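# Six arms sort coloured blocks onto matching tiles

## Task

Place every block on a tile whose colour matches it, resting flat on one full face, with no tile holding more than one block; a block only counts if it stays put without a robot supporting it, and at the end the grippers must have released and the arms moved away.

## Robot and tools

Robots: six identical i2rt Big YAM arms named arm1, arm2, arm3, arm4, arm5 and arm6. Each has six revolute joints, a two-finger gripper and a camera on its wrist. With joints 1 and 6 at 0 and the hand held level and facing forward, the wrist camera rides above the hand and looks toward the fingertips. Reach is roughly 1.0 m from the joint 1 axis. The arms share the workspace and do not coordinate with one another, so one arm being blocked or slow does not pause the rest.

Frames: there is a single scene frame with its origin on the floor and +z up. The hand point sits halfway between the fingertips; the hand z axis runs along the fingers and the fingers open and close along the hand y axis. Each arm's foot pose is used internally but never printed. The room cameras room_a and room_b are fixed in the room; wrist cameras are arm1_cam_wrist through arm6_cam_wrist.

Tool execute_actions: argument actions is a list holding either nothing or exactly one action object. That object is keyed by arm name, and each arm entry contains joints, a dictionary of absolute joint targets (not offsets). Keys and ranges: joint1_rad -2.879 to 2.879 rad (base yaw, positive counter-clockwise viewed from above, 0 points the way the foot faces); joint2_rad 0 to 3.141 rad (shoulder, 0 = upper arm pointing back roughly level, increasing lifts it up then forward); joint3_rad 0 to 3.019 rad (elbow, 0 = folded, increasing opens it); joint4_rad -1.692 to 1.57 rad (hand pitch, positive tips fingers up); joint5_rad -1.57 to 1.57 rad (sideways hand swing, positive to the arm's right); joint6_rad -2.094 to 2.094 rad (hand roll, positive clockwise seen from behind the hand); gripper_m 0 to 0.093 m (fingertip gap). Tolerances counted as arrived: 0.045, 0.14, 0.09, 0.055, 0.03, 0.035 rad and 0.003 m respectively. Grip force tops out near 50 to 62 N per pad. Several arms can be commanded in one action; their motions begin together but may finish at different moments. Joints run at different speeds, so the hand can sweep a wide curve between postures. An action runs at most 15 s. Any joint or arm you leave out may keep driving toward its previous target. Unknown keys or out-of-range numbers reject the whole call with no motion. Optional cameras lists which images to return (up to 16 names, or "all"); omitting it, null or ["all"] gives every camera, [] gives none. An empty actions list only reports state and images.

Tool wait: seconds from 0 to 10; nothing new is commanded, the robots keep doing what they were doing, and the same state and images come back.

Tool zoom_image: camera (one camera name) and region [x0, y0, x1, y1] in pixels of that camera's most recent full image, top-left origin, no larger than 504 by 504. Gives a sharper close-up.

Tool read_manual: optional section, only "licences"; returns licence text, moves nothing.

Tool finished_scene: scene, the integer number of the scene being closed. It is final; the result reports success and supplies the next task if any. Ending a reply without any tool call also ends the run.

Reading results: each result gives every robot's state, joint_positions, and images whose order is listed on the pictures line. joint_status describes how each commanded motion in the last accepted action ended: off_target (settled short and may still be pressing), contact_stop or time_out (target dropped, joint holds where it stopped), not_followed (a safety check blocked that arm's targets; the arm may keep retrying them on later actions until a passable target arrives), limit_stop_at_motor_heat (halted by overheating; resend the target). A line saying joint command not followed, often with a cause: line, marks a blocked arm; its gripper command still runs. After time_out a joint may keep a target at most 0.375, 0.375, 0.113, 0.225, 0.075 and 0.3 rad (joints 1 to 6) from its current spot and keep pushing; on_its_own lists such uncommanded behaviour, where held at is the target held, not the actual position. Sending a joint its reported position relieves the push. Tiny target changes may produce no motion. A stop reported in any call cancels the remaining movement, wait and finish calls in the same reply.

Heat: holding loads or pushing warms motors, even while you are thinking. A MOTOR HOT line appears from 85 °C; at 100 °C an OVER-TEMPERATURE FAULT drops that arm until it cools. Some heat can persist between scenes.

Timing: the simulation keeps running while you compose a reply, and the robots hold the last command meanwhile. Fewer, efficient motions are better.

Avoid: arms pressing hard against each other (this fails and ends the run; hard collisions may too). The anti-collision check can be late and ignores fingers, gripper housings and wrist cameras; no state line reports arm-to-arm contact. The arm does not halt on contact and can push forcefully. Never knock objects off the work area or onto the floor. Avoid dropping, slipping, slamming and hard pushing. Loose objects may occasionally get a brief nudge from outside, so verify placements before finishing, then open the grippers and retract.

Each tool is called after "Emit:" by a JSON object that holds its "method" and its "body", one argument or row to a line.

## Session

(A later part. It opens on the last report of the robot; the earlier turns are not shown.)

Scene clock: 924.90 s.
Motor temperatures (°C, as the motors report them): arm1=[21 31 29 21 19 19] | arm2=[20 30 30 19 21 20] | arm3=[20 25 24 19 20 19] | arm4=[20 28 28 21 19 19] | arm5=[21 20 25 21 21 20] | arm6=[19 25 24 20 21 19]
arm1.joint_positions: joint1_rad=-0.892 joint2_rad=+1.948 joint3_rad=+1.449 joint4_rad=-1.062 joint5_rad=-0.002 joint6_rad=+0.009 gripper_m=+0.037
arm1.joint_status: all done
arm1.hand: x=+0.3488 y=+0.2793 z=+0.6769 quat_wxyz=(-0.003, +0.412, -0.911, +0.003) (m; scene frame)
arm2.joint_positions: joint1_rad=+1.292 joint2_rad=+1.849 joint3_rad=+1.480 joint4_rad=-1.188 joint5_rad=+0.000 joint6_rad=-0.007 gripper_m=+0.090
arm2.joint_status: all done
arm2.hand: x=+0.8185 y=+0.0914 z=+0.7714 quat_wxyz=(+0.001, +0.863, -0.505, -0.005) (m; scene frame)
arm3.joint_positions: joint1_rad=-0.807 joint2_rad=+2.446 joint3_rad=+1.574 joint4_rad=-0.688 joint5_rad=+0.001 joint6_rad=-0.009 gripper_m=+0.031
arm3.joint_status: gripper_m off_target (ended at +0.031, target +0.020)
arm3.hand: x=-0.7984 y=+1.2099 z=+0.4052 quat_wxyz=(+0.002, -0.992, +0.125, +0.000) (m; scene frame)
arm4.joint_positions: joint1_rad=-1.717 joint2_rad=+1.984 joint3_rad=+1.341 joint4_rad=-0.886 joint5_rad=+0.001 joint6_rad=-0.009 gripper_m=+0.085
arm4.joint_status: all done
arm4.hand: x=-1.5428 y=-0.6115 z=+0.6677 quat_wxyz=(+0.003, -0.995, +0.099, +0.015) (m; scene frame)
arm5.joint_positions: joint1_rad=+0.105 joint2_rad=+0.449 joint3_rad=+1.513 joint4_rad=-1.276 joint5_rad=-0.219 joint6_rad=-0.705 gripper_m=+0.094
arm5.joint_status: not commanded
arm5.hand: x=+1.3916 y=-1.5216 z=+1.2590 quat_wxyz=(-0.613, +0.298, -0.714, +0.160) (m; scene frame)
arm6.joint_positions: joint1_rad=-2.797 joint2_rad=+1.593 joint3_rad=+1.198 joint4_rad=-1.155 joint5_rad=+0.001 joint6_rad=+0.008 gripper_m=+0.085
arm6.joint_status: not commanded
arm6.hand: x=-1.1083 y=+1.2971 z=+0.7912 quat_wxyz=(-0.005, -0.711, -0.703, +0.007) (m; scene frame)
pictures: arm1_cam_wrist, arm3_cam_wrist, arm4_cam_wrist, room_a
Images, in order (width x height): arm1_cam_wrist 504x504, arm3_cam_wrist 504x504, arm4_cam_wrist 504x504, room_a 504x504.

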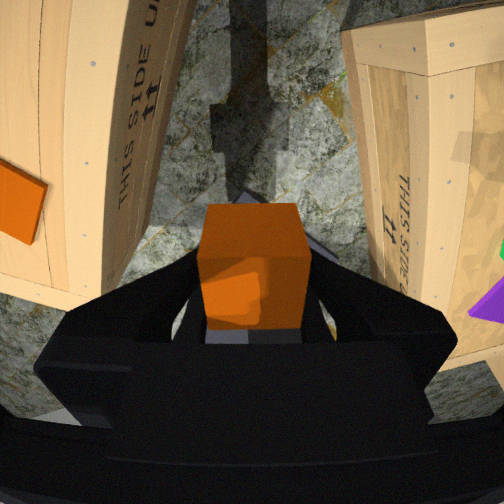

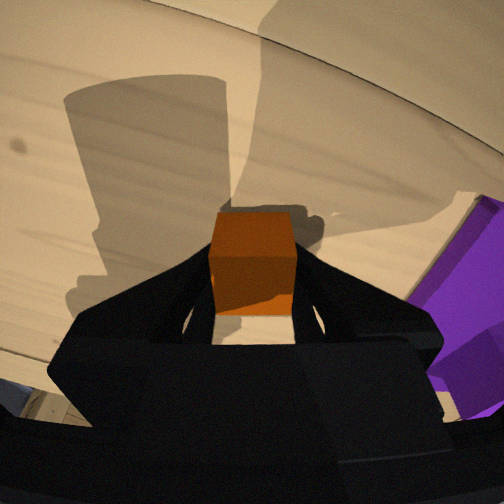

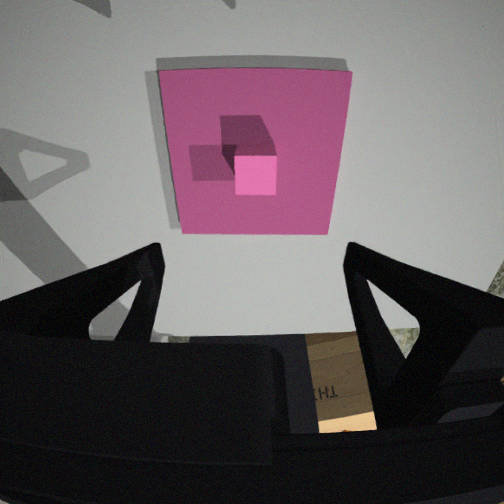

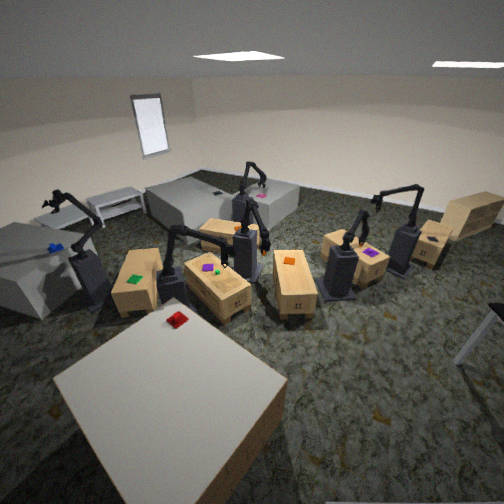

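Emit:
{"method": "execute_actions", "body": {
  "actions": [
    {"arm1":{"joints":{"joint1_rad":0.6}},"arm2":{"joints":{"joint1_rad":1.993,"joint2_rad":2.295,"joint3_rad":1.34,"joint4_rad":-0.575}},"arm3":{"joints":{"joint1_rad":0.3,"joint2_rad":2.26,"joint3_rad":1.61,"joint4_rad":-0.89}}}
  ],
  "cameras": ["arm1_cam_wrist","arm2_cam_wrist","arm3_cam_wrist"]
}}

Scene clock: 939.37 s.
Motor temperatures (°C, as the motors report them): arm1=[21 30 29 21 19 19] | arm2=[20 30 30 19 21 20] | arm3=[20 25 24 19 20 19] | arm4=[20 28 28 21 19 19] | arm5=[21 20 25 21 21 20] | arm6=[19 25 25 20 21 19]
arm1.joint_positions: joint1_rad=+0.609 joint2_rad=+1.948 joint3_rad=+1.449 joint4_rad=-1.062 joint5_rad=-0.001 joint6_rad=+0.006 gripper_m=+0.037
arm1.joint_status: all done
arm1.hand: x=-0.4170 y=+0.2512 z=+0.6752 quat_wxyz=(+0.003, +0.923, -0.385, -0.001) (m; scene frame)
arm2.joint_positions: joint1_rad=+2.002 joint2_rad=+2.319 joint3_rad=+1.330 joint4_rad=-0.590 joint5_rad=-0.001 joint6_rad=-0.007 gripper_m=+0.090
arm2.joint_status: all done
arm2.hand: x=+0.5800 y=-0.2061 z=+0.4795 quat_wxyz=(+0.006, +0.985, -0.174, +0.003) (m; scene frame)
arm3.joint_positions: joint1_rad=+0.301 joint2_rad=+2.254 joint3_rad=+1.604 joint4_rad=-0.883 joint5_rad=-0.002 joint6_rad=-0.009 gripper_m=+0.031
arm3.joint_status: all done
arm3.hand: x=-0.6310 y=+0.5838 z=+0.5290 quat_wxyz=(-0.011, -0.910, -0.415, +0.012) (m; scene frame)
arm4.joint_positions: joint1_rad=-1.717 joint2_rad=+1.984 joint3_rad=+1.341 joint4_rad=-0.886 joint5_rad=+0.001 joint6_rad=-0.009 gripper_m=+0.085
arm4.joint_status: not commanded
arm4.hand: x=-1.5428 y=-0.6115 z=+0.6677 quat_wxyz=(+0.003, -0.995, +0.099, +0.015) (m; scene frame)
arm5.joint_positions: joint1_rad=+0.105 joint2_rad=+0.449 joint3_rad=+1.513 joint4_rad=-1.276 joint5_rad=-0.219 joint6_rad=-0.705 gripper_m=+0.094
arm5.joint_status: not commanded
arm5.hand: x=+1.3916 y=-1.5216 z=+1.2590 quat_wxyz=(-0.613, +0.298, -0.714, +0.160) (m; scene frame)
arm6.joint_positions: joint1_rad=-2.797 joint2_rad=+1.593 joint3_rad=+1.198 joint4_rad=-1.155 joint5_rad=+0.001 joint6_rad=+0.008 gripper_m=+0.085
arm6.joint_status: not commanded
arm6.hand: x=-1.1083 y=+1.2971 z=+0.7912 quat_wxyz=(-0.005, -0.711, -0.703, +0.007) (m; scene frame)
pictures: arm1_cam_wrist, arm2_cam_wrist, arm3_cam_wrist
Images, in order (width x height): arm1_cam_wrist 504x504, arm2_cam_wrist 504x504, arm3_cam_wrist 504x504.

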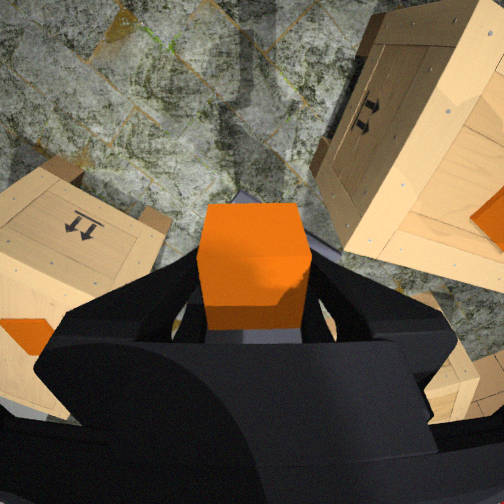

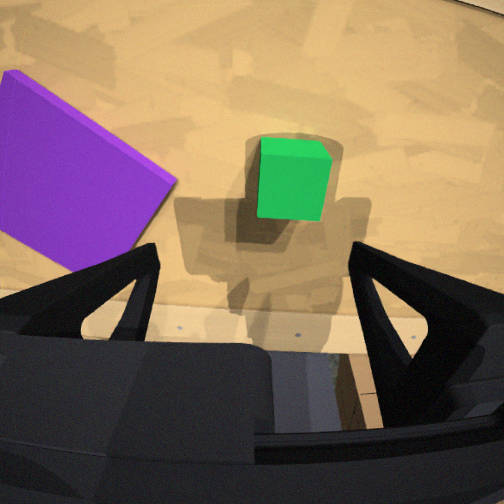

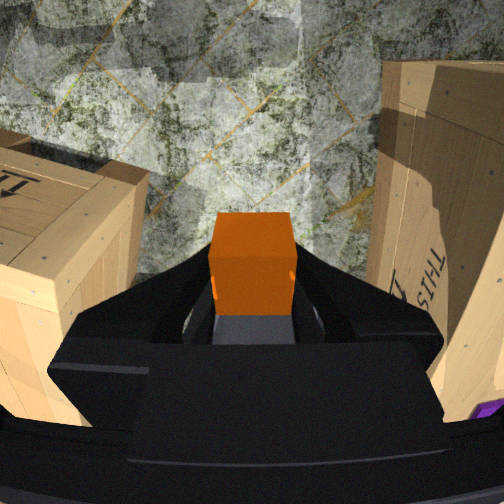

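Emit:
{"method": "execute_actions", "body": {
  "actions": [
    {"arm1":{"joints":{"joint1_rad":1.91,"joint2_rad":2.155,"joint3_rad":1.42,"joint4_rad":-0.818}},"arm2":{"joints":{"joint1_rad":1.954,"joint2_rad":2.47,"joint3_rad":1.44,"joint4_rad":-0.495,"joint6_rad":0.045}},"arm3":{"joints":{"joint1_rad":1.377,"joint4_rad":-0.92}}}
  ],
  "cameras": ["arm1_cam_wrist","arm2_cam_wrist","arm3_cam_wrist"]
}}

Scene clock: 959.70 s.
Motor temperatures (°C, as the motors report them): arm1=[21 30 29 21 19 19] | arm2=[20 31 28 19 21 20] | arm3=[20 25 25 19 20 19] | arm4=[20 28 29 21 19 19] | arm5=[21 20 25 21 21 20] | arm6=[19 25 25 20 21 19]
arm1.joint_positions: joint1_rad=+1.919 joint2_rad=+2.163 joint3_rad=+1.422 joint4_rad=-0.816 joint5_rad=-0.001 joint6_rad=+0.006 gripper_m=+0.037
arm1.joint_status: all done
arm1.hand: x=-0.5159 y=-0.4357 z=+0.5571 quat_wxyz=(+0.008, +0.966, +0.257, -0.007) (m; scene frame)
arm2.joint_positions: joint1_rad=+1.957 joint2_rad=+2.470 joint3_rad=+1.427 joint4_rad=-0.503 joint5_rad=-0.001 joint6_rad=+0.036 gripper_m=+0.090
arm2.joint_status: all done
arm2.hand: x=+0.5686 y=-0.1758 z=+0.4195 quat_wxyz=(+0.003, +0.976, -0.217, -0.013) (m; scene frame)
arm3.joint_positions: joint1_rad=+1.377 joint2_rad=+2.254 joint3_rad=+1.604 joint4_rad=-0.911 joint5_rad=-0.001 joint6_rad=-0.009 gripper_m=+0.031
arm3.joint_status: all done
arm3.hand: x=-0.0015 y=+0.4722 z=+0.5353 quat_wxyz=(-0.009, -0.568, -0.823, -0.001) (m; scene frame)
arm4.joint_positions: joint1_rad=-1.717 joint2_rad=+1.984 joint3_rad=+1.341 joint4_rad=-0.886 joint5_rad=+0.001 joint6_rad=-0.009 gripper_m=+0.085
arm4.joint_status: not commanded
arm4.hand: x=-1.5428 y=-0.6115 z=+0.6677 quat_wxyz=(+0.003, -0.995, +0.099, +0.015) (m; scene frame)
arm5.joint_positions: joint1_rad=+0.105 joint2_rad=+0.449 joint3_rad=+1.513 joint4_rad=-1.276 joint5_rad=-0.219 joint6_rad=-0.705 gripper_m=+0.094
arm5.joint_status: not commanded
arm5.hand: x=+1.3916 y=-1.5216 z=+1.2590 quat_wxyz=(-0.613, +0.298, -0.714, +0.160) (m; scene frame)
arm6.joint_positions: joint1_rad=-2.797 joint2_rad=+1.593 joint3_rad=+1.198 joint4_rad=-1.155 joint5_rad=+0.001 joint6_rad=+0.008 gripper_m=+0.085
arm6.joint_status: not commanded
arm6.hand: x=-1.1083 y=+1.2971 z=+0.7912 quat_wxyz=(-0.005, -0.711, -0.703, +0.007) (m; scene frame)
pictures: arm1_cam_wrist, arm2_cam_wrist, arm3_cam_wrist
Images, in order (width x height): arm1_cam_wrist 504x504, arm2_cam_wrist 504x504, arm3_cam_wrist 504x504.

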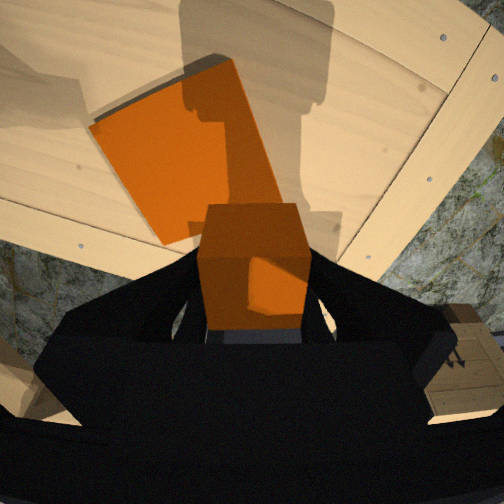

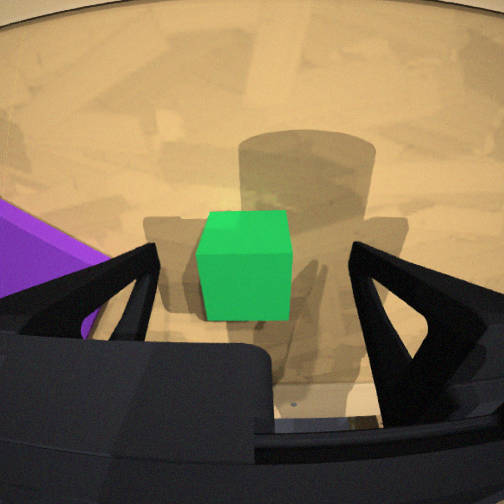

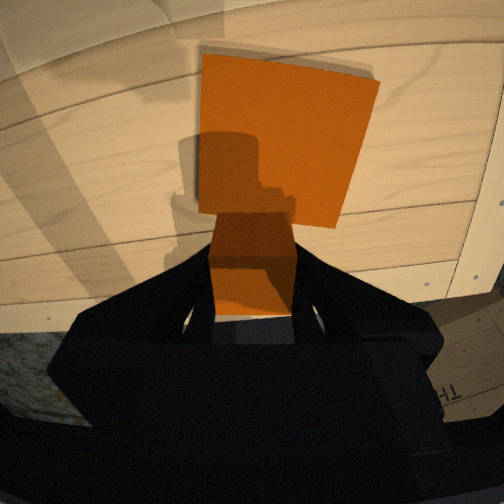

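Emit:
{"method": "execute_actions", "body": {
  "actions": [
    {"arm1":{"joints":{"joint1_rad":2.015,"joint2_rad":2.388,"joint3_rad":1.478,"joint4_rad":-0.635,"joint6_rad":-0.27}},"arm2":{"joints":{"joint2_rad":2.505}},"arm3":{"joints":{"joint1_rad":1.338,"joint2_rad":2.435,"joint3_rad":1.692,"joint4_rad":-0.793,"joint6_rad":0.10}}}
  ],
  "cameras": ["arm1_cam_wrist","arm2_cam_wrist","arm3_cam_wrist"]
}}

Scene clock: 987.70 s.
Motor temperatures (°C, as the motors report them): arm1=[21 30 28 21 19 19] | arm2=[20 31 28 19 21 20] | arm3=[20 25 25 19 20 19] | arm4=[20 28 29 21 19 19] | arm5=[21 20 25 21 21 20] | arm6=[19 25 25 20 21 19]
arm1.joint_positions: joint1_rad=+2.022 joint2_rad=+2.398 joint3_rad=+1.466 joint4_rad=-0.645 joint5_rad=-0.001 joint6_rad=-0.261 gripper_m=+0.037
arm1.joint_status: all done
arm1.hand: x=-0.4814 y=-0.4853 z=+0.4389 quat_wxyz=(+0.006, +0.902, +0.431, +0.002) (m; scene frame)
arm2.joint_positions: joint1_rad=+1.957 joint2_rad=+2.485 joint3_rad=+1.427 joint4_rad=-0.503 joint5_rad=-0.001 joint6_rad=+0.036 gripper_m=+0.090
arm2.joint_status: all done
arm2.hand: x=+0.5741 y=-0.1783 z=+0.4114 quat_wxyz=(+0.005, +0.976, -0.217, -0.006) (m; scene frame)
arm3.joint_positions: joint1_rad=+1.337 joint2_rad=+2.464 joint3_rad=+1.671 joint4_rad=-0.800 joint5_rad=-0.001 joint6_rad=+0.088 gripper_m=+0.031
arm3.joint_status: all done
arm3.hand: x=-0.0235 y=+0.4621 z=+0.4278 quat_wxyz=(+0.005, -0.623, -0.782, -0.010) (m; scene frame)
arm4.joint_positions: joint1_rad=-1.717 joint2_rad=+1.984 joint3_rad=+1.341 joint4_rad=-0.886 joint5_rad=+0.001 joint6_rad=-0.009 gripper_m=+0.085
arm4.joint_status: not commanded
arm4.hand: x=-1.5428 y=-0.6115 z=+0.6677 quat_wxyz=(+0.003, -0.995, +0.099, +0.015) (m; scene frame)
arm5.joint_positions: joint1_rad=+0.105 joint2_rad=+0.449 joint3_rad=+1.513 joint4_rad=-1.276 joint5_rad=-0.219 joint6_rad=-0.705 gripper_m=+0.094
arm5.joint_status: not commanded
arm5.hand: x=+1.3916 y=-1.5216 z=+1.2590 quat_wxyz=(-0.613, +0.298, -0.714, +0.160) (m; scene frame)
arm6.joint_positions: joint1_rad=-2.797 joint2_rad=+1.593 joint3_rad=+1.198 joint4_rad=-1.155 joint5_rad=+0.001 joint6_rad=+0.008 gripper_m=+0.085
arm6.joint_status: not commanded
arm6.hand: x=-1.1083 y=+1.2971 z=+0.7912 quat_wxyz=(-0.005, -0.711, -0.703, +0.007) (m; scene frame)
pictures: arm1_cam_wrist, arm2_cam_wrist, arm3_cam_wrist
Images, in order (width x height): arm1_cam_wrist 504x504, arm2_cam_wrist 504x504, arm3_cam_wrist 504x504.

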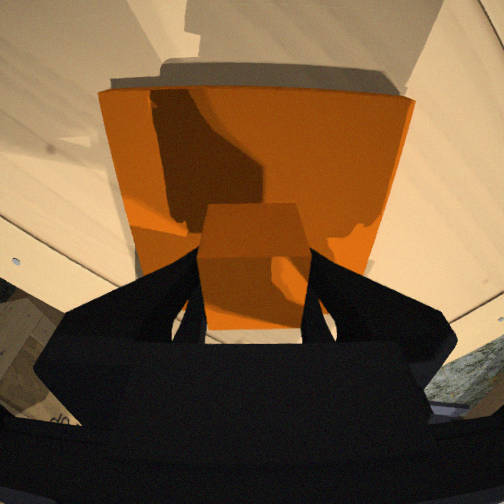

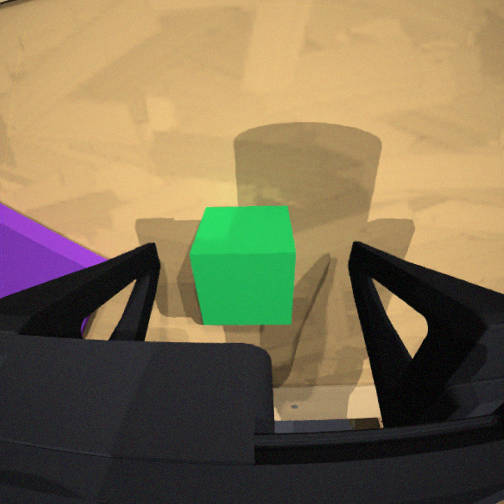

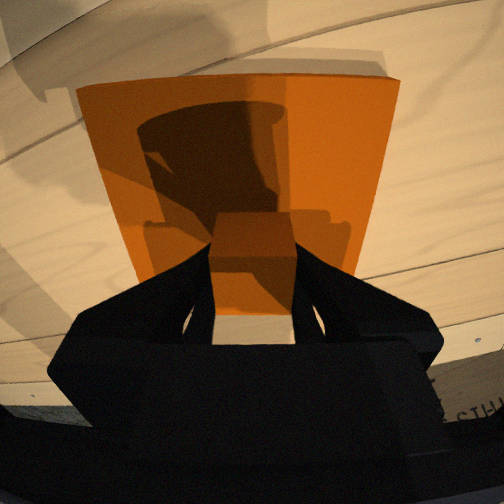

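Emit:
{"method": "execute_actions", "body": {
  "actions": [
    {"arm1":{"joints":{"joint2_rad":2.445,"joint4_rad":-0.61}},"arm2":{"joints":{"gripper_m":0.027}},"arm3":{"joints":{"joint2_rad":2.5,"joint4_rad":-0.76}}}
  ],
  "cameras": ["arm1_cam_wrist","arm2_cam_wrist","arm3_cam_wrist"]
}}

Scene clock: 994.70 s.
Motor temperatures (°C, as the motors report them): arm1=[21 31 28 21 19 19] | arm2=[20 31 28 19 21 20] | arm3=[20 25 25 19 20 19] | arm4=[20 28 29 21 19 19] | arm5=[21 20 25 21 21 20] | arm6=[19 25 25 20 21 19]
arm1.joint_positions: joint1_rad=+2.022 joint2_rad=+2.428 joint3_rad=+1.466 joint4_rad=-0.617 joint5_rad=-0.001 joint6_rad=-0.262 gripper_m=+0.037
arm1.joint_status: all done
arm1.hand: x=-0.4783 y=-0.4832 z=+0.4223 quat_wxyz=(+0.006, +0.902, +0.431, +0.003) (m; scene frame)
arm2.joint_positions: joint1_rad=+1.957 joint2_rad=+2.485 joint3_rad=+1.427 joint4_rad=-0.503 joint5_rad=+0.000 joint6_rad=+0.037 gripper_m=+0.038
arm2.joint_status: gripper_m off_target (ended at +0.038, target +0.027)
arm2.hand: x=+0.5741 y=-0.1782 z=+0.4114 quat_wxyz=(+0.004, +0.976, -0.217, -0.006) (m; scene frame)
arm3.joint_positions: joint1_rad=+1.337 joint2_rad=+2.482 joint3_rad=+1.674 joint4_rad=-0.765 joint5_rad=-0.001 joint6_rad=+0.088 gripper_m=+0.031
arm3.joint_status: all done
arm3.hand: x=-0.0219 y=+0.4584 z=+0.4176 quat_wxyz=(-0.003, -0.623, -0.782, -0.004) (m; scene frame)
arm4.joint_positions: joint1_rad=-1.717 joint2_rad=+1.984 joint3_rad=+1.341 joint4_rad=-0.886 joint5_rad=+0.001 joint6_rad=-0.009 gripper_m=+0.085
arm4.joint_status: not commanded
arm4.hand: x=-1.5428 y=-0.6115 z=+0.6677 quat_wxyz=(+0.003, -0.995, +0.099, +0.015) (m; scene frame)
arm5.joint_positions: joint1_rad=+0.105 joint2_rad=+0.449 joint3_rad=+1.513 joint4_rad=-1.276 joint5_rad=-0.219 joint6_rad=-0.705 gripper_m=+0.094
arm5.joint_status: not commanded
arm5.hand: x=+1.3916 y=-1.5216 z=+1.2590 quat_wxyz=(-0.613, +0.298, -0.714, +0.160) (m; scene frame)
arm6.joint_positions: joint1_rad=-2.797 joint2_rad=+1.593 joint3_rad=+1.198 joint4_rad=-1.155 joint5_rad=+0.001 joint6_rad=+0.008 gripper_m=+0.085
arm6.joint_status: not commanded
arm6.hand: x=-1.1083 y=+1.2971 z=+0.7912 quat_wxyz=(-0.005, -0.711, -0.703, +0.007) (m; scene frame)
pictures: arm1_cam_wrist, arm2_cam_wrist, arm3_cam_wrist
Images, in order (width x height): arm1_cam_wrist 504x504, arm2_cam_wrist 504x504, arm3_cam_wrist 504x504.

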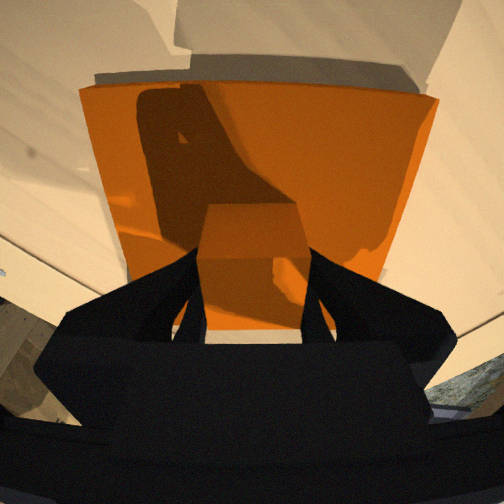

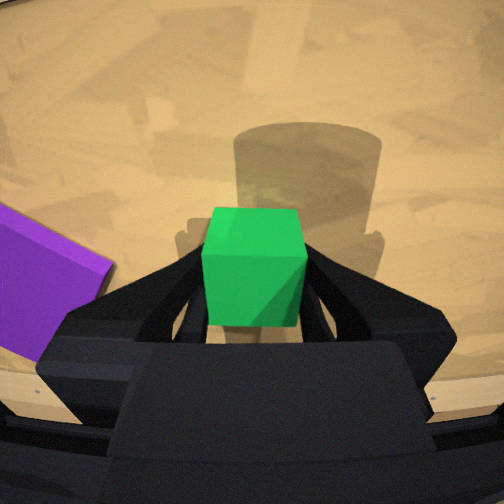

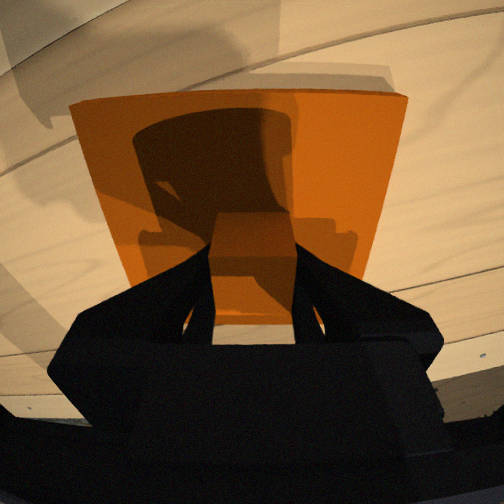

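Emit:
{"method": "execute_actions", "body": {
  "actions": [
    {"arm1":{"joints":{"gripper_m":0.085,"joint2_rad":2.15,"joint4_rad":-0.9}},"arm2":{"joints":{"joint1_rad":-0.9,"joint2_rad":1.82,"joint3_rad":1.515,"joint4_rad":-1.25,"joint6_rad":0.0}},"arm3":{"joints":{"gripper_m":0.085,"joint2_rad":2.2,"joint4_rad":-1.05}}}
  ],
  "cameras": ["arm1_cam_wrist","arm2_cam_wrist","arm3_cam_wrist","room_a"]
}}

Scene clock: 1011.37 s.
Motor temperatures (°C, as the motors report them): arm1=[21 30 28 21 19 19] | arm2=[20 31 28 19 21 20] | arm3=[20 25 25 19 20 19] | arm4=[20 27 29 21 19 19] | arm5=[21 20 25 21 21 20] | arm6=[19 25 25 20 21 19]
arm1.joint_positions: joint1_rad=+2.022 joint2_rad=+2.144 joint3_rad=+1.468 joint4_rad=-0.892 joint5_rad=-0.001 joint6_rad=-0.262 gripper_m=+0.085
arm1.joint_status: all done
arm1.hand: x=-0.4901 y=-0.4897 z=+0.5816 quat_wxyz=(+0.007, +0.902, +0.431, -0.002) (m; scene frame)
arm2.joint_positions: joint1_rad=-0.906 joint2_rad=+1.818 joint3_rad=+1.516 joint4_rad=-1.237 joint5_rad=+0.001 joint6_rad=+0.008 gripper_m=+0.038
arm2.joint_status: all done
arm2.hand: x=+1.6329 y=-0.4594 z=+0.8024 quat_wxyz=(-0.014, -0.065, -0.998, +0.006) (m; scene frame)
arm3.joint_positions: joint1_rad=+1.337 joint2_rad=+2.203 joint3_rad=+1.682 joint4_rad=-1.043 joint5_rad=-0.001 joint6_rad=+0.089 gripper_m=+0.085
arm3.joint_status: all done
arm3.hand: x=-0.0215 y=+0.4516 z=+0.5907 quat_wxyz=(-0.007, -0.623, -0.782, -0.002) (m; scene frame)
arm4.joint_positions: joint1_rad=-1.717 joint2_rad=+1.984 joint3_rad=+1.341 joint4_rad=-0.886 joint5_rad=+0.001 joint6_rad=-0.009 gripper_m=+0.085
arm4.joint_status: not commanded
arm4.hand: x=-1.5428 y=-0.6115 z=+0.6677 quat_wxyz=(+0.003, -0.995, +0.099, +0.015) (m; scene frame)
arm5.joint_positions: joint1_rad=+0.105 joint2_rad=+0.449 joint3_rad=+1.513 joint4_rad=-1.276 joint5_rad=-0.219 joint6_rad=-0.705 gripper_m=+0.094
arm5.joint_status: not commanded
arm5.hand: x=+1.3916 y=-1.5216 z=+1.2590 quat_wxyz=(-0.613, +0.298, -0.714, +0.160) (m; scene frame)
arm6.joint_positions: joint1_rad=-2.797 joint2_rad=+1.593 joint3_rad=+1.198 joint4_rad=-1.155 joint5_rad=+0.001 joint6_rad=+0.008 gripper_m=+0.085
arm6.joint_status: not commanded
arm6.hand: x=-1.1083 y=+1.2971 z=+0.7912 quat_wxyz=(-0.005, -0.711, -0.703, +0.007) (m; scene frame)
pictures: arm1_cam_wrist, arm2_cam_wrist, arm3_cam_wrist, room_a
Images, in order (width x height): arm1_cam_wrist 504x504, arm2_cam_wrist 504x504, arm3_cam_wrist 504x504, room_a 504x504.

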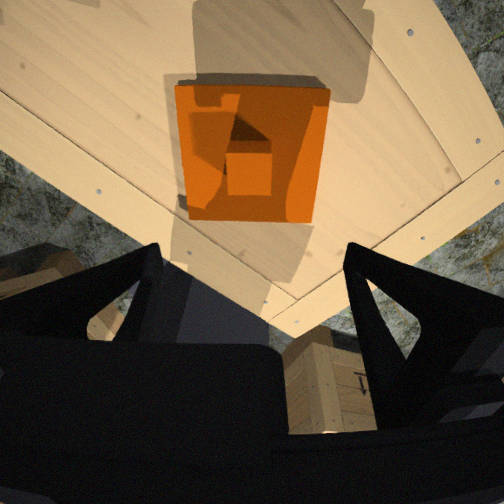

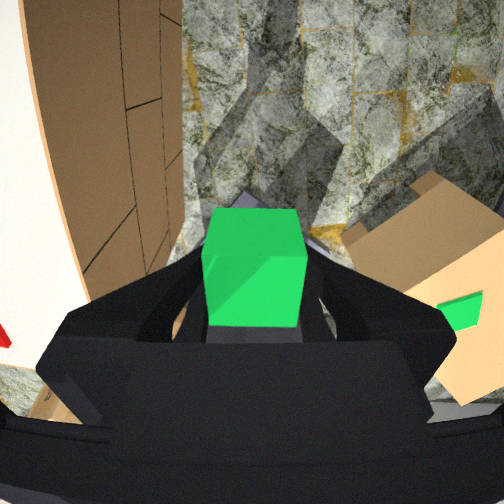

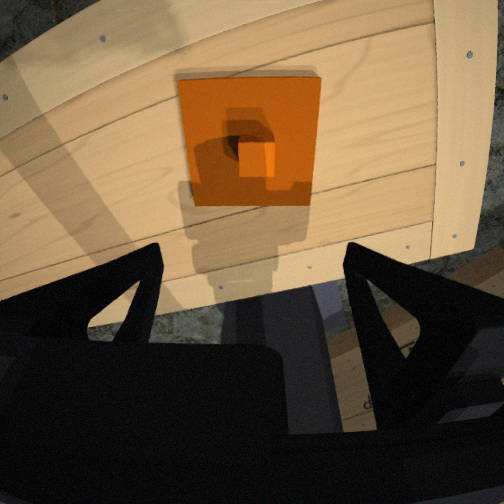

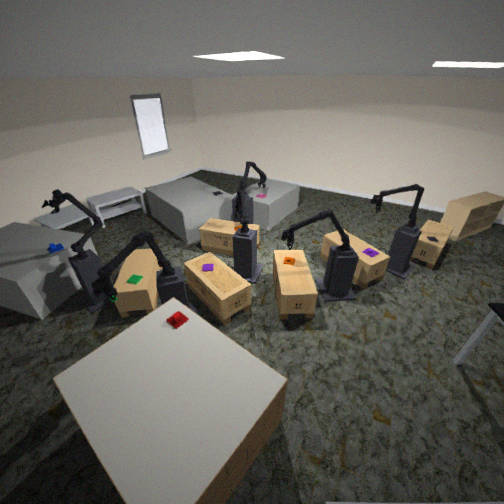

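Emit:
{"method": "execute_actions", "body": {
  "actions": [
    {"arm2":{"joints":{"joint1_rad":-2.355,"joint2_rad":2.43,"joint4_rad":-0.625}}}
  ],
  "cameras": ["arm2_cam_wrist"]
}}

Scene clock: 1015.67 s.
Motor temperatures (°C, as the motors report them): arm1=[21 30 28 21 19 19] | arm2=[20 31 28 19 21 20] | arm3=[20 25 25 19 20 19] | arm4=[20 27 29 21 19 19] | arm5=[21 20 25 21 21 20] | arm6=[19 25 25 20 21 19]
arm1.joint_positions: joint1_rad=+2.022 joint2_rad=+2.144 joint3_rad=+1.468 joint4_rad=-0.892 joint5_rad=-0.001 joint6_rad=-0.262 gripper_m=+0.085
arm1.joint_status: not commanded
arm1.hand: x=-0.4901 y=-0.4897 z=+0.5816 quat_wxyz=(+0.007, +0.902, +0.431, -0.002) (m; scene frame)
arm2.joint_positions: joint1_rad=-2.361 joint2_rad=+2.450 joint3_rad=+1.517 joint4_rad=-0.632 joint5_rad=+0.002 joint6_rad=+0.006 gripper_m=+0.038
arm2.joint_status: all done
arm2.hand: x=+1.0785 y=-0.9798 z=+0.4547 quat_wxyz=(-0.003, -0.712, -0.702, +0.008) (m; scene frame)
arm3.joint_positions: joint1_rad=+1.337 joint2_rad=+2.203 joint3_rad=+1.682 joint4_rad=-1.043 joint5_rad=-0.001 joint6_rad=+0.089 gripper_m=+0.085
arm3.joint_status: not commanded
arm3.hand: x=-0.0215 y=+0.4516 z=+0.5907 quat_wxyz=(-0.007, -0.623, -0.782, -0.002) (m; scene frame)
arm4.joint_positions: joint1_rad=-1.717 joint2_rad=+1.984 joint3_rad=+1.341 joint4_rad=-0.886 joint5_rad=+0.001 joint6_rad=-0.009 gripper_m=+0.085
arm4.joint_status: not commanded
arm4.hand: x=-1.5428 y=-0.6115 z=+0.6677 quat_wxyz=(+0.003, -0.995, +0.099, +0.015) (m; scene frame)
arm5.joint_positions: joint1_rad=+0.105 joint2_rad=+0.449 joint3_rad=+1.513 joint4_rad=-1.276 joint5_rad=-0.219 joint6_rad=-0.705 gripper_m=+0.094
arm5.joint_status: not commanded
arm5.hand: x=+1.3916 y=-1.5216 z=+1.2590 quat_wxyz=(-0.613, +0.298, -0.714, +0.160) (m; scene frame)
arm6.joint_positions: joint1_rad=-2.797 joint2_rad=+1.593 joint3_rad=+1.198 joint4_rad=-1.155 joint5_rad=+0.001 joint6_rad=+0.008 gripper_m=+0.085
arm6.joint_status: not commanded
arm6.hand: x=-1.1083 y=+1.2971 z=+0.7912 quat_wxyz=(-0.005, -0.711, -0.703, +0.007) (m; scene frame)
pictures: arm2_cam_wrist
Images, in order (width x height): arm2_cam_wrist 504x504.

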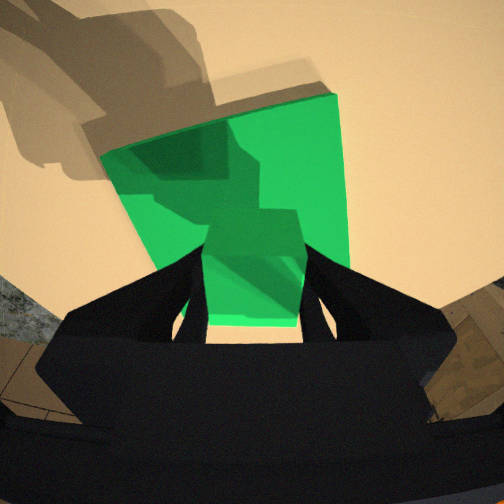

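Emit:
{"method": "execute_actions", "body": {
  "actions": [
    {"arm2":{"joints":{"joint1_rad":-2.34,"joint2_rad":2.515,"joint4_rad":-0.59,"joint6_rad":-0.23}}}
  ],
  "cameras": ["arm2_cam_wrist"]
}}

Scene clock: 1025.40 s.
Motor temperatures (°C, as the motors report them): arm1=[21 30 29 21 19 19] | arm2=[20 31 27 19 21 20] | arm3=[20 25 25 19 20 19] | arm4=[20 27 29 21 19 19] | arm5=[21 20 25 21 21 20] | arm6=[19 25 25 20 21 19]
arm1.joint_positions: joint1_rad=+2.022 joint2_rad=+2.144 joint3_rad=+1.468 joint4_rad=-0.892 joint5_rad=-0.001 joint6_rad=-0.262 gripper_m=+0.085
arm1.joint_status: not commanded
arm1.hand: x=-0.4901 y=-0.4897 z=+0.5816 quat_wxyz=(+0.007, +0.902, +0.431, -0.002) (m; scene frame)
arm2.joint_positions: joint1_rad=-2.351 joint2_rad=+2.505 joint3_rad=+1.516 joint4_rad=-0.601 joint5_rad=+0.002 joint6_rad=-0.220 gripper_m=+0.038
arm2.joint_status: all done
arm2.hand: x=+1.0837 y=-0.9663 z=+0.4239 quat_wxyz=(+0.005, -0.624, -0.781, -0.002) (m; scene frame)
arm3.joint_positions: joint1_rad=+1.337 joint2_rad=+2.203 joint3_rad=+1.682 joint4_rad=-1.043 joint5_rad=-0.001 joint6_rad=+0.089 gripper_m=+0.085
arm3.joint_status: not commanded
arm3.hand: x=-0.0215 y=+0.4516 z=+0.5907 quat_wxyz=(-0.007, -0.623, -0.782, -0.002) (m; scene frame)
arm4.joint_positions: joint1_rad=-1.717 joint2_rad=+1.984 joint3_rad=+1.341 joint4_rad=-0.886 joint5_rad=+0.001 joint6_rad=-0.009 gripper_m=+0.085
arm4.joint_status: not commanded
arm4.hand: x=-1.5428 y=-0.6115 z=+0.6677 quat_wxyz=(+0.003, -0.995, +0.099, +0.015) (m; scene frame)
arm5.joint_positions: joint1_rad=+0.105 joint2_rad=+0.449 joint3_rad=+1.513 joint4_rad=-1.276 joint5_rad=-0.219 joint6_rad=-0.705 gripper_m=+0.094
arm5.joint_status: not commanded
arm5.hand: x=+1.3916 y=-1.5216 z=+1.2590 quat_wxyz=(-0.613, +0.298, -0.714, +0.160) (m; scene frame)
arm6.joint_positions: joint1_rad=-2.797 joint2_rad=+1.593 joint3_rad=+1.198 joint4_rad=-1.155 joint5_rad=+0.001 joint6_rad=+0.008 gripper_m=+0.085
arm6.joint_status: not commanded
arm6.hand: x=-1.1083 y=+1.2971 z=+0.7912 quat_wxyz=(-0.005, -0.711, -0.703, +0.007) (m; scene frame)
pictures: arm2_cam_wrist
Images, in order (width x height): arm2_cam_wrist 504x504.

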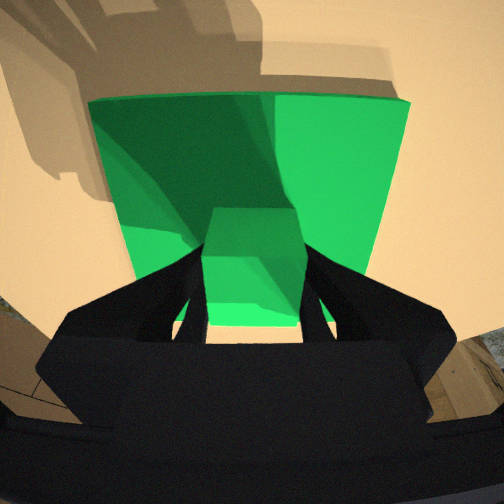

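Contact (shadow attached). Release and lift.

Emit:
{"method": "execute_actions", "body": {
  "actions": [
    {"arm2":{"joints":{"gripper_m":0.085,"joint2_rad":2.3,"joint4_rad":-0.8}}}
  ]
}}

Scene clock: 1028.27 s.
Motor temperatures (°C, as the motors report them): arm1=[21 30 29 21 19 19] | arm2=[20 31 27 19 21 20] | arm3=[20 26 25 19 20 19] | arm4=[20 27 29 21 19 19] | arm5=[21 20 25 21 21 20] | arm6=[19 25 25 20 21 19]
arm1.joint_positions: joint1_rad=+2.022 joint2_rad=+2.144 joint3_rad=+1.468 joint4_rad=-0.892 joint5_rad=-0.001 joint6_rad=-0.262 gripper_m=+0.085
arm1.joint_status: not commanded
arm1.hand: x=-0.4901 y=-0.4897 z=+0.5816 quat_wxyz=(+0.007, +0.902, +0.431, -0.002) (m; scene frame)
arm2.joint_positions: joint1_rad=-2.351 joint2_rad=+2.294 joint3_rad=+1.504 joint4_rad=-0.788 joint5_rad=+0.002 joint6_rad=-0.221 gripper_m=+0.085
arm2.joint_status: all done
arm2.hand: x=+1.0842 y=-0.9839 z=+0.5403 quat_wxyz=(+0.001, -0.624, -0.782, +0.003) (m; scene frame)
arm3.joint_positions: joint1_rad=+1.337 joint2_rad=+2.203 joint3_rad=+1.682 joint4_rad=-1.043 joint5_rad=-0.001 joint6_rad=+0.089 gripper_m=+0.085
arm3.joint_status: not commanded
arm3.hand: x=-0.0215 y=+0.4516 z=+0.5907 quat_wxyz=(-0.007, -0.623, -0.782, -0.002) (m; scene frame)
arm4.joint_positions: joint1_rad=-1.717 joint2_rad=+1.984 joint3_rad=+1.341 joint4_rad=-0.886 joint5_rad=+0.001 joint6_rad=-0.009 gripper_m=+0.085
arm4.joint_status: not commanded
arm4.hand: x=-1.5428 y=-0.6115 z=+0.6677 quat_wxyz=(+0.003, -0.995, +0.099, +0.015) (m; scene frame)
arm5.joint_positions: joint1_rad=+0.105 joint2_rad=+0.449 joint3_rad=+1.513 joint4_rad=-1.276 joint5_rad=-0.219 joint6_rad=-0.705 gripper_m=+0.094
arm5.joint_status: not commanded
arm5.hand: x=+1.3916 y=-1.5216 z=+1.2590 quat_wxyz=(-0.613, +0.298, -0.714, +0.160) (m; scene frame)
arm6.joint_positions: joint1_rad=-2.797 joint2_rad=+1.593 joint3_rad=+1.198 joint4_rad=-1.155 joint5_rad=+0.001 joint6_rad=+0.008 gripper_m=+0.085
arm6.joint_status: not commanded
arm6.hand: x=-1.1083 y=+1.2971 z=+0.7912 quat_wxyz=(-0.005, -0.711, -0.703, +0.007) (m; scene frame)
pictures: arm1_cam_wrist, arm2_cam_wrist, arm3_cam_wrist, arm4_cam_wrist, arm5_cam_wrist, arm6_cam_wrist, room_a, room_b
Images, in order (width x height): arm1_cam_wrist 504x504, arm2_cam_wrist 504x504, arm3_cam_wrist 504x504, arm4_cam_wrist 504x504, arm5_cam_wrist 504x504, arm6_cam_wrist 504x504, room_a 504x504, room_b 504x504.

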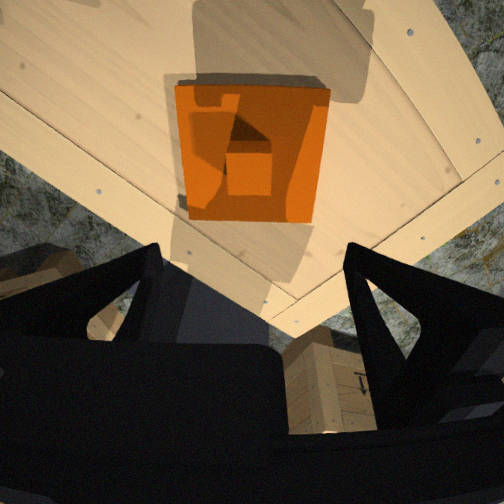

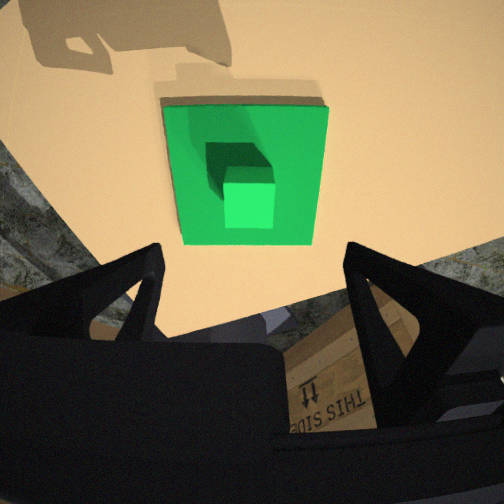

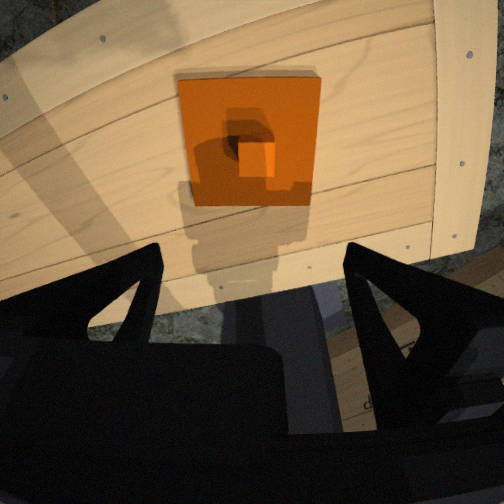

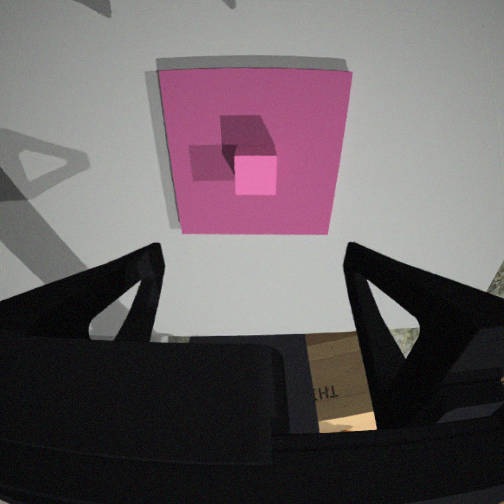

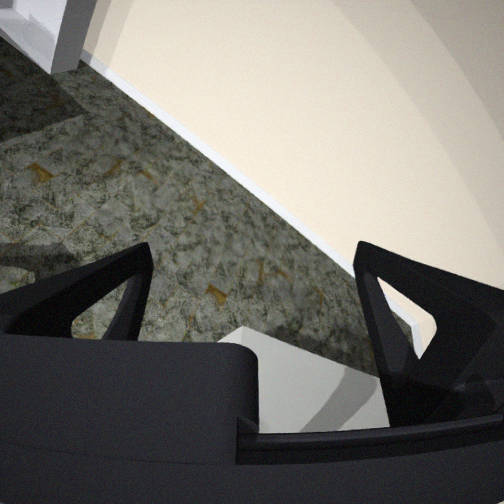

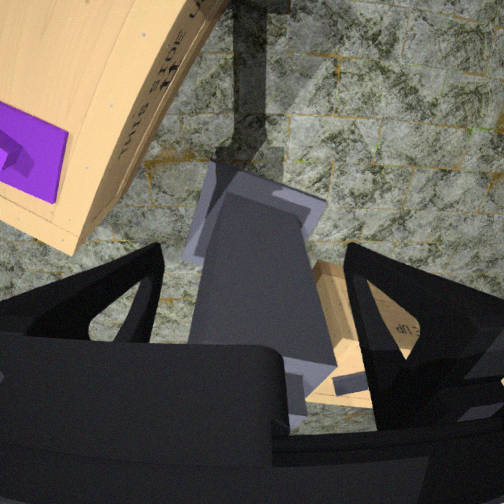

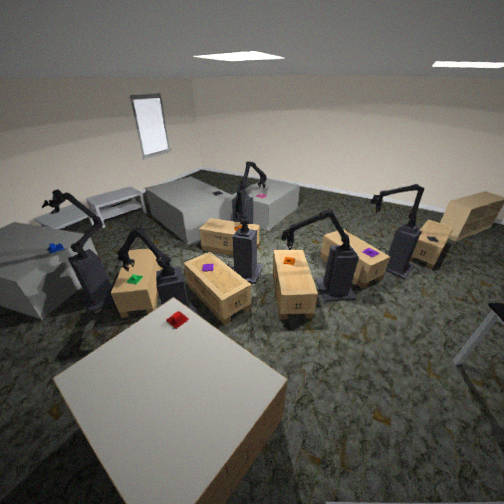

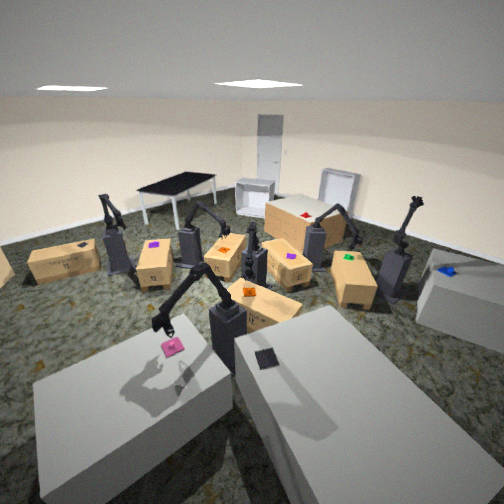

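Let me double-check the blue block and red block with zooms.

Emit:
{"method": "zoom_image", "body": {
  "camera": "room_b",
  "region": [410, 245, 490, 295]
}}

Emit:
{"method": "zoom_image", "body": {
  "camera": "room_a",
  "region": [20, 225, 220, 345]
}}

Region (410, 245, 490, 295) of room_b's 504x504 image, scaled by 6.300, with more detail than that image has; it fills the top 315 rows of this view, and the rest is white.

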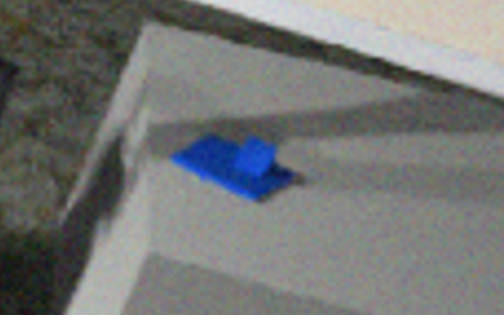

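Region (20, 225, 220, 345) of room_a's 504x504 image, scaled by 2.520, with more detail than that image has; it fills the top 302 rows of this view, and the rest is white.

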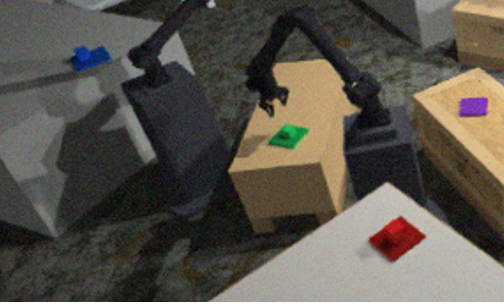

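Emit:
{"method": "zoom_image", "body": {
  "camera": "room_a",
  "region": [35, 235, 80, 262]
}}

Emit:
{"method": "zoom_image", "body": {
  "camera": "room_b",
  "region": [430, 260, 465, 282]
}}

Region (35, 235, 80, 262) of room_a's 504x504 image, scaled by 11.200, with more detail than that image has; it fills the top 302 rows of this view, and the rest is white.

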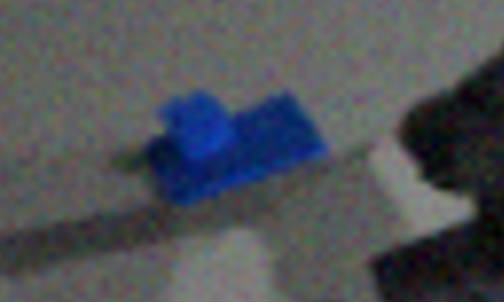

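Region (430, 260, 465, 282) of room_b's 504x504 image, scaled by 14.400, with more detail than that image has; it fills the top 317 rows of this view, and the rest is white.

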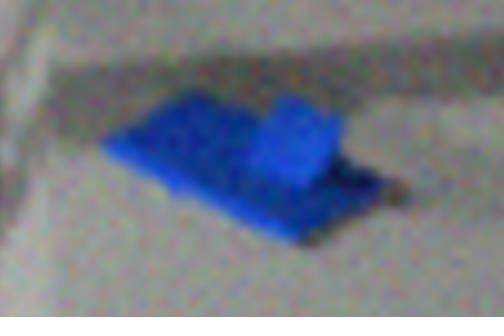

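Emit:
{"method": "execute_actions", "body": {
  "actions": [
    {"arm5":{"joints":{"joint1_rad":-0.3,"joint4_rad":-1.65,"joint5_rad":0.0,"joint6_rad":0.0}}}
  ],
  "cameras": ["arm5_cam_wrist"]
}}

Scene clock: 1042.47 s.
Motor temperatures (°C, as the motors report them): arm1=[21 30 29 21 19 19] | arm2=[20 31 28 19 21 20] | arm3=[20 26 25 19 20 19] | arm4=[20 27 29 21 19 19] | arm5=[21 20 25 21 21 20] | arm6=[19 25 25 20 21 19]
arm1.joint_positions: joint1_rad=+2.022 joint2_rad=+2.144 joint3_rad=+1.468 joint4_rad=-0.892 joint5_rad=-0.001 joint6_rad=-0.262 gripper_m=+0.085
arm1.joint_status: not commanded
arm1.hand: x=-0.4901 y=-0.4897 z=+0.5816 quat_wxyz=(+0.007, +0.902, +0.431, -0.002) (m; scene frame)
arm2.joint_positions: joint1_rad=-2.351 joint2_rad=+2.294 joint3_rad=+1.504 joint4_rad=-0.788 joint5_rad=+0.002 joint6_rad=-0.221 gripper_m=+0.085
arm2.joint_status: not commanded
arm2.hand: x=+1.0842 y=-0.9839 z=+0.5403 quat_wxyz=(+0.001, -0.624, -0.782, +0.003) (m; scene frame)
arm3.joint_positions: joint1_rad=+1.337 joint2_rad=+2.203 joint3_rad=+1.682 joint4_rad=-1.043 joint5_rad=-0.001 joint6_rad=+0.089 gripper_m=+0.085
arm3.joint_status: not commanded
arm3.hand: x=-0.0215 y=+0.4516 z=+0.5907 quat_wxyz=(-0.007, -0.623, -0.782, -0.002) (m; scene frame)
arm4.joint_positions: joint1_rad=-1.717 joint2_rad=+1.984 joint3_rad=+1.341 joint4_rad=-0.886 joint5_rad=+0.001 joint6_rad=-0.009 gripper_m=+0.085
arm4.joint_status: not commanded
arm4.hand: x=-1.5428 y=-0.6115 z=+0.6677 quat_wxyz=(+0.003, -0.995, +0.099, +0.015) (m; scene frame)
arm5.joint_positions: joint1_rad=-0.295 joint2_rad=+0.449 joint3_rad=+1.513 joint4_rad=-1.636 joint5_rad=-0.004 joint6_rad=-0.013 gripper_m=+0.094
arm5.joint_status: all done
arm5.hand: x=+1.3480 y=-1.5939 z=+1.1757 quat_wxyz=(-0.466, -0.207, -0.853, +0.112) (m; scene frame)
arm6.joint_positions: joint1_rad=-2.797 joint2_rad=+1.593 joint3_rad=+1.198 joint4_rad=-1.155 joint5_rad=+0.001 joint6_rad=+0.008 gripper_m=+0.085
arm6.joint_status: not commanded
arm6.hand: x=-1.1083 y=+1.2971 z=+0.7912 quat_wxyz=(-0.005, -0.711, -0.703, +0.007) (m; scene frame)
pictures: arm5_cam_wrist
Images, in order (width x height): arm5_cam_wrist 504x504.

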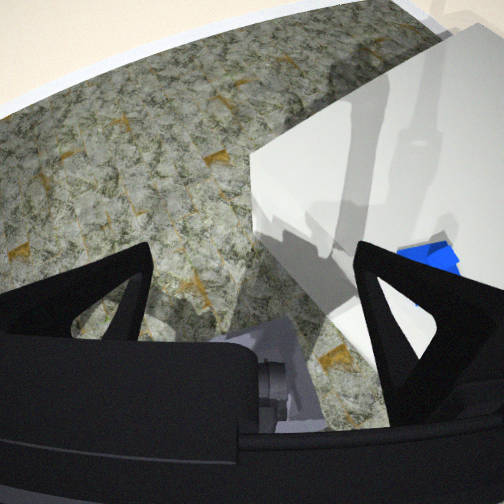

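Emit:
{"method": "execute_actions", "body": {
  "actions": [
    {"arm5":{"joints":{"joint1_rad":-1.3,"joint2_rad":1.86,"joint3_rad":1.85,"joint4_rad":-1.55}}}
  ],
  "cameras": ["arm5_cam_wrist"]
}}

Scene clock: 1048.17 s.
Motor temperatures (°C, as the motors report them): arm1=[21 30 29 21 19 19] | arm2=[20 31 28 19 21 20] | arm3=[20 26 25 19 20 19] | arm4=[20 27 29 21 19 19] | arm5=[21 21 25 21 21 20] | arm6=[19 25 25 20 21 19]
arm1.joint_positions: joint1_rad=+2.022 joint2_rad=+2.144 joint3_rad=+1.468 joint4_rad=-0.892 joint5_rad=-0.001 joint6_rad=-0.262 gripper_m=+0.085
arm1.joint_status: not commanded
arm1.hand: x=-0.4901 y=-0.4897 z=+0.5816 quat_wxyz=(+0.007, +0.902, +0.431, -0.002) (m; scene frame)
arm2.joint_positions: joint1_rad=-2.351 joint2_rad=+2.294 joint3_rad=+1.504 joint4_rad=-0.788 joint5_rad=+0.002 joint6_rad=-0.221 gripper_m=+0.085
arm2.joint_status: not commanded
arm2.hand: x=+1.0842 y=-0.9839 z=+0.5403 quat_wxyz=(+0.001, -0.624, -0.782, +0.003) (m; scene frame)
arm3.joint_positions: joint1_rad=+1.337 joint2_rad=+2.203 joint3_rad=+1.682 joint4_rad=-1.043 joint5_rad=-0.001 joint6_rad=+0.089 gripper_m=+0.085
arm3.joint_status: not commanded
arm3.hand: x=-0.0215 y=+0.4516 z=+0.5907 quat_wxyz=(-0.007, -0.623, -0.782, -0.002) (m; scene frame)
arm4.joint_positions: joint1_rad=-1.717 joint2_rad=+1.984 joint3_rad=+1.341 joint4_rad=-0.886 joint5_rad=+0.001 joint6_rad=-0.009 gripper_m=+0.085
arm4.joint_status: not commanded
arm4.hand: x=-1.5428 y=-0.6115 z=+0.6677 quat_wxyz=(+0.003, -0.995, +0.099, +0.015) (m; scene frame)
arm5.joint_positions: joint1_rad=-1.303 joint2_rad=+1.881 joint3_rad=+1.826 joint4_rad=-1.550 joint5_rad=-0.002 joint6_rad=-0.012 gripper_m=+0.094
arm5.joint_status: all done
arm5.hand: x=+1.3043 y=-2.1170 z=+0.8187 quat_wxyz=(+0.012, -0.675, -0.738, -0.017) (m; scene frame)
arm6.joint_positions: joint1_rad=-2.797 joint2_rad=+1.593 joint3_rad=+1.198 joint4_rad=-1.155 joint5_rad=+0.001 joint6_rad=+0.008 gripper_m=+0.085
arm6.joint_status: not commanded
arm6.hand: x=-1.1083 y=+1.2971 z=+0.7912 quat_wxyz=(-0.005, -0.711, -0.703, +0.007) (m; scene frame)
pictures: arm5_cam_wrist
Images, in order (width x height): arm5_cam_wrist 504x504.

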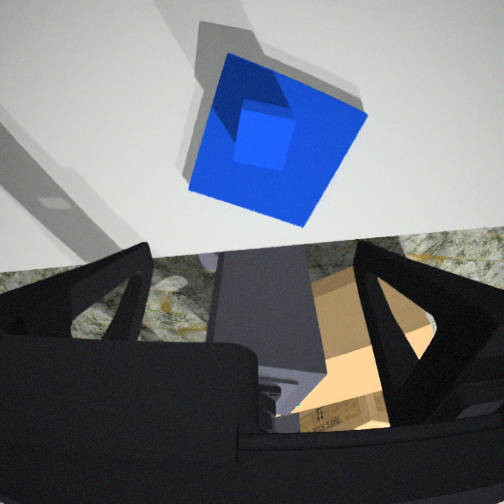

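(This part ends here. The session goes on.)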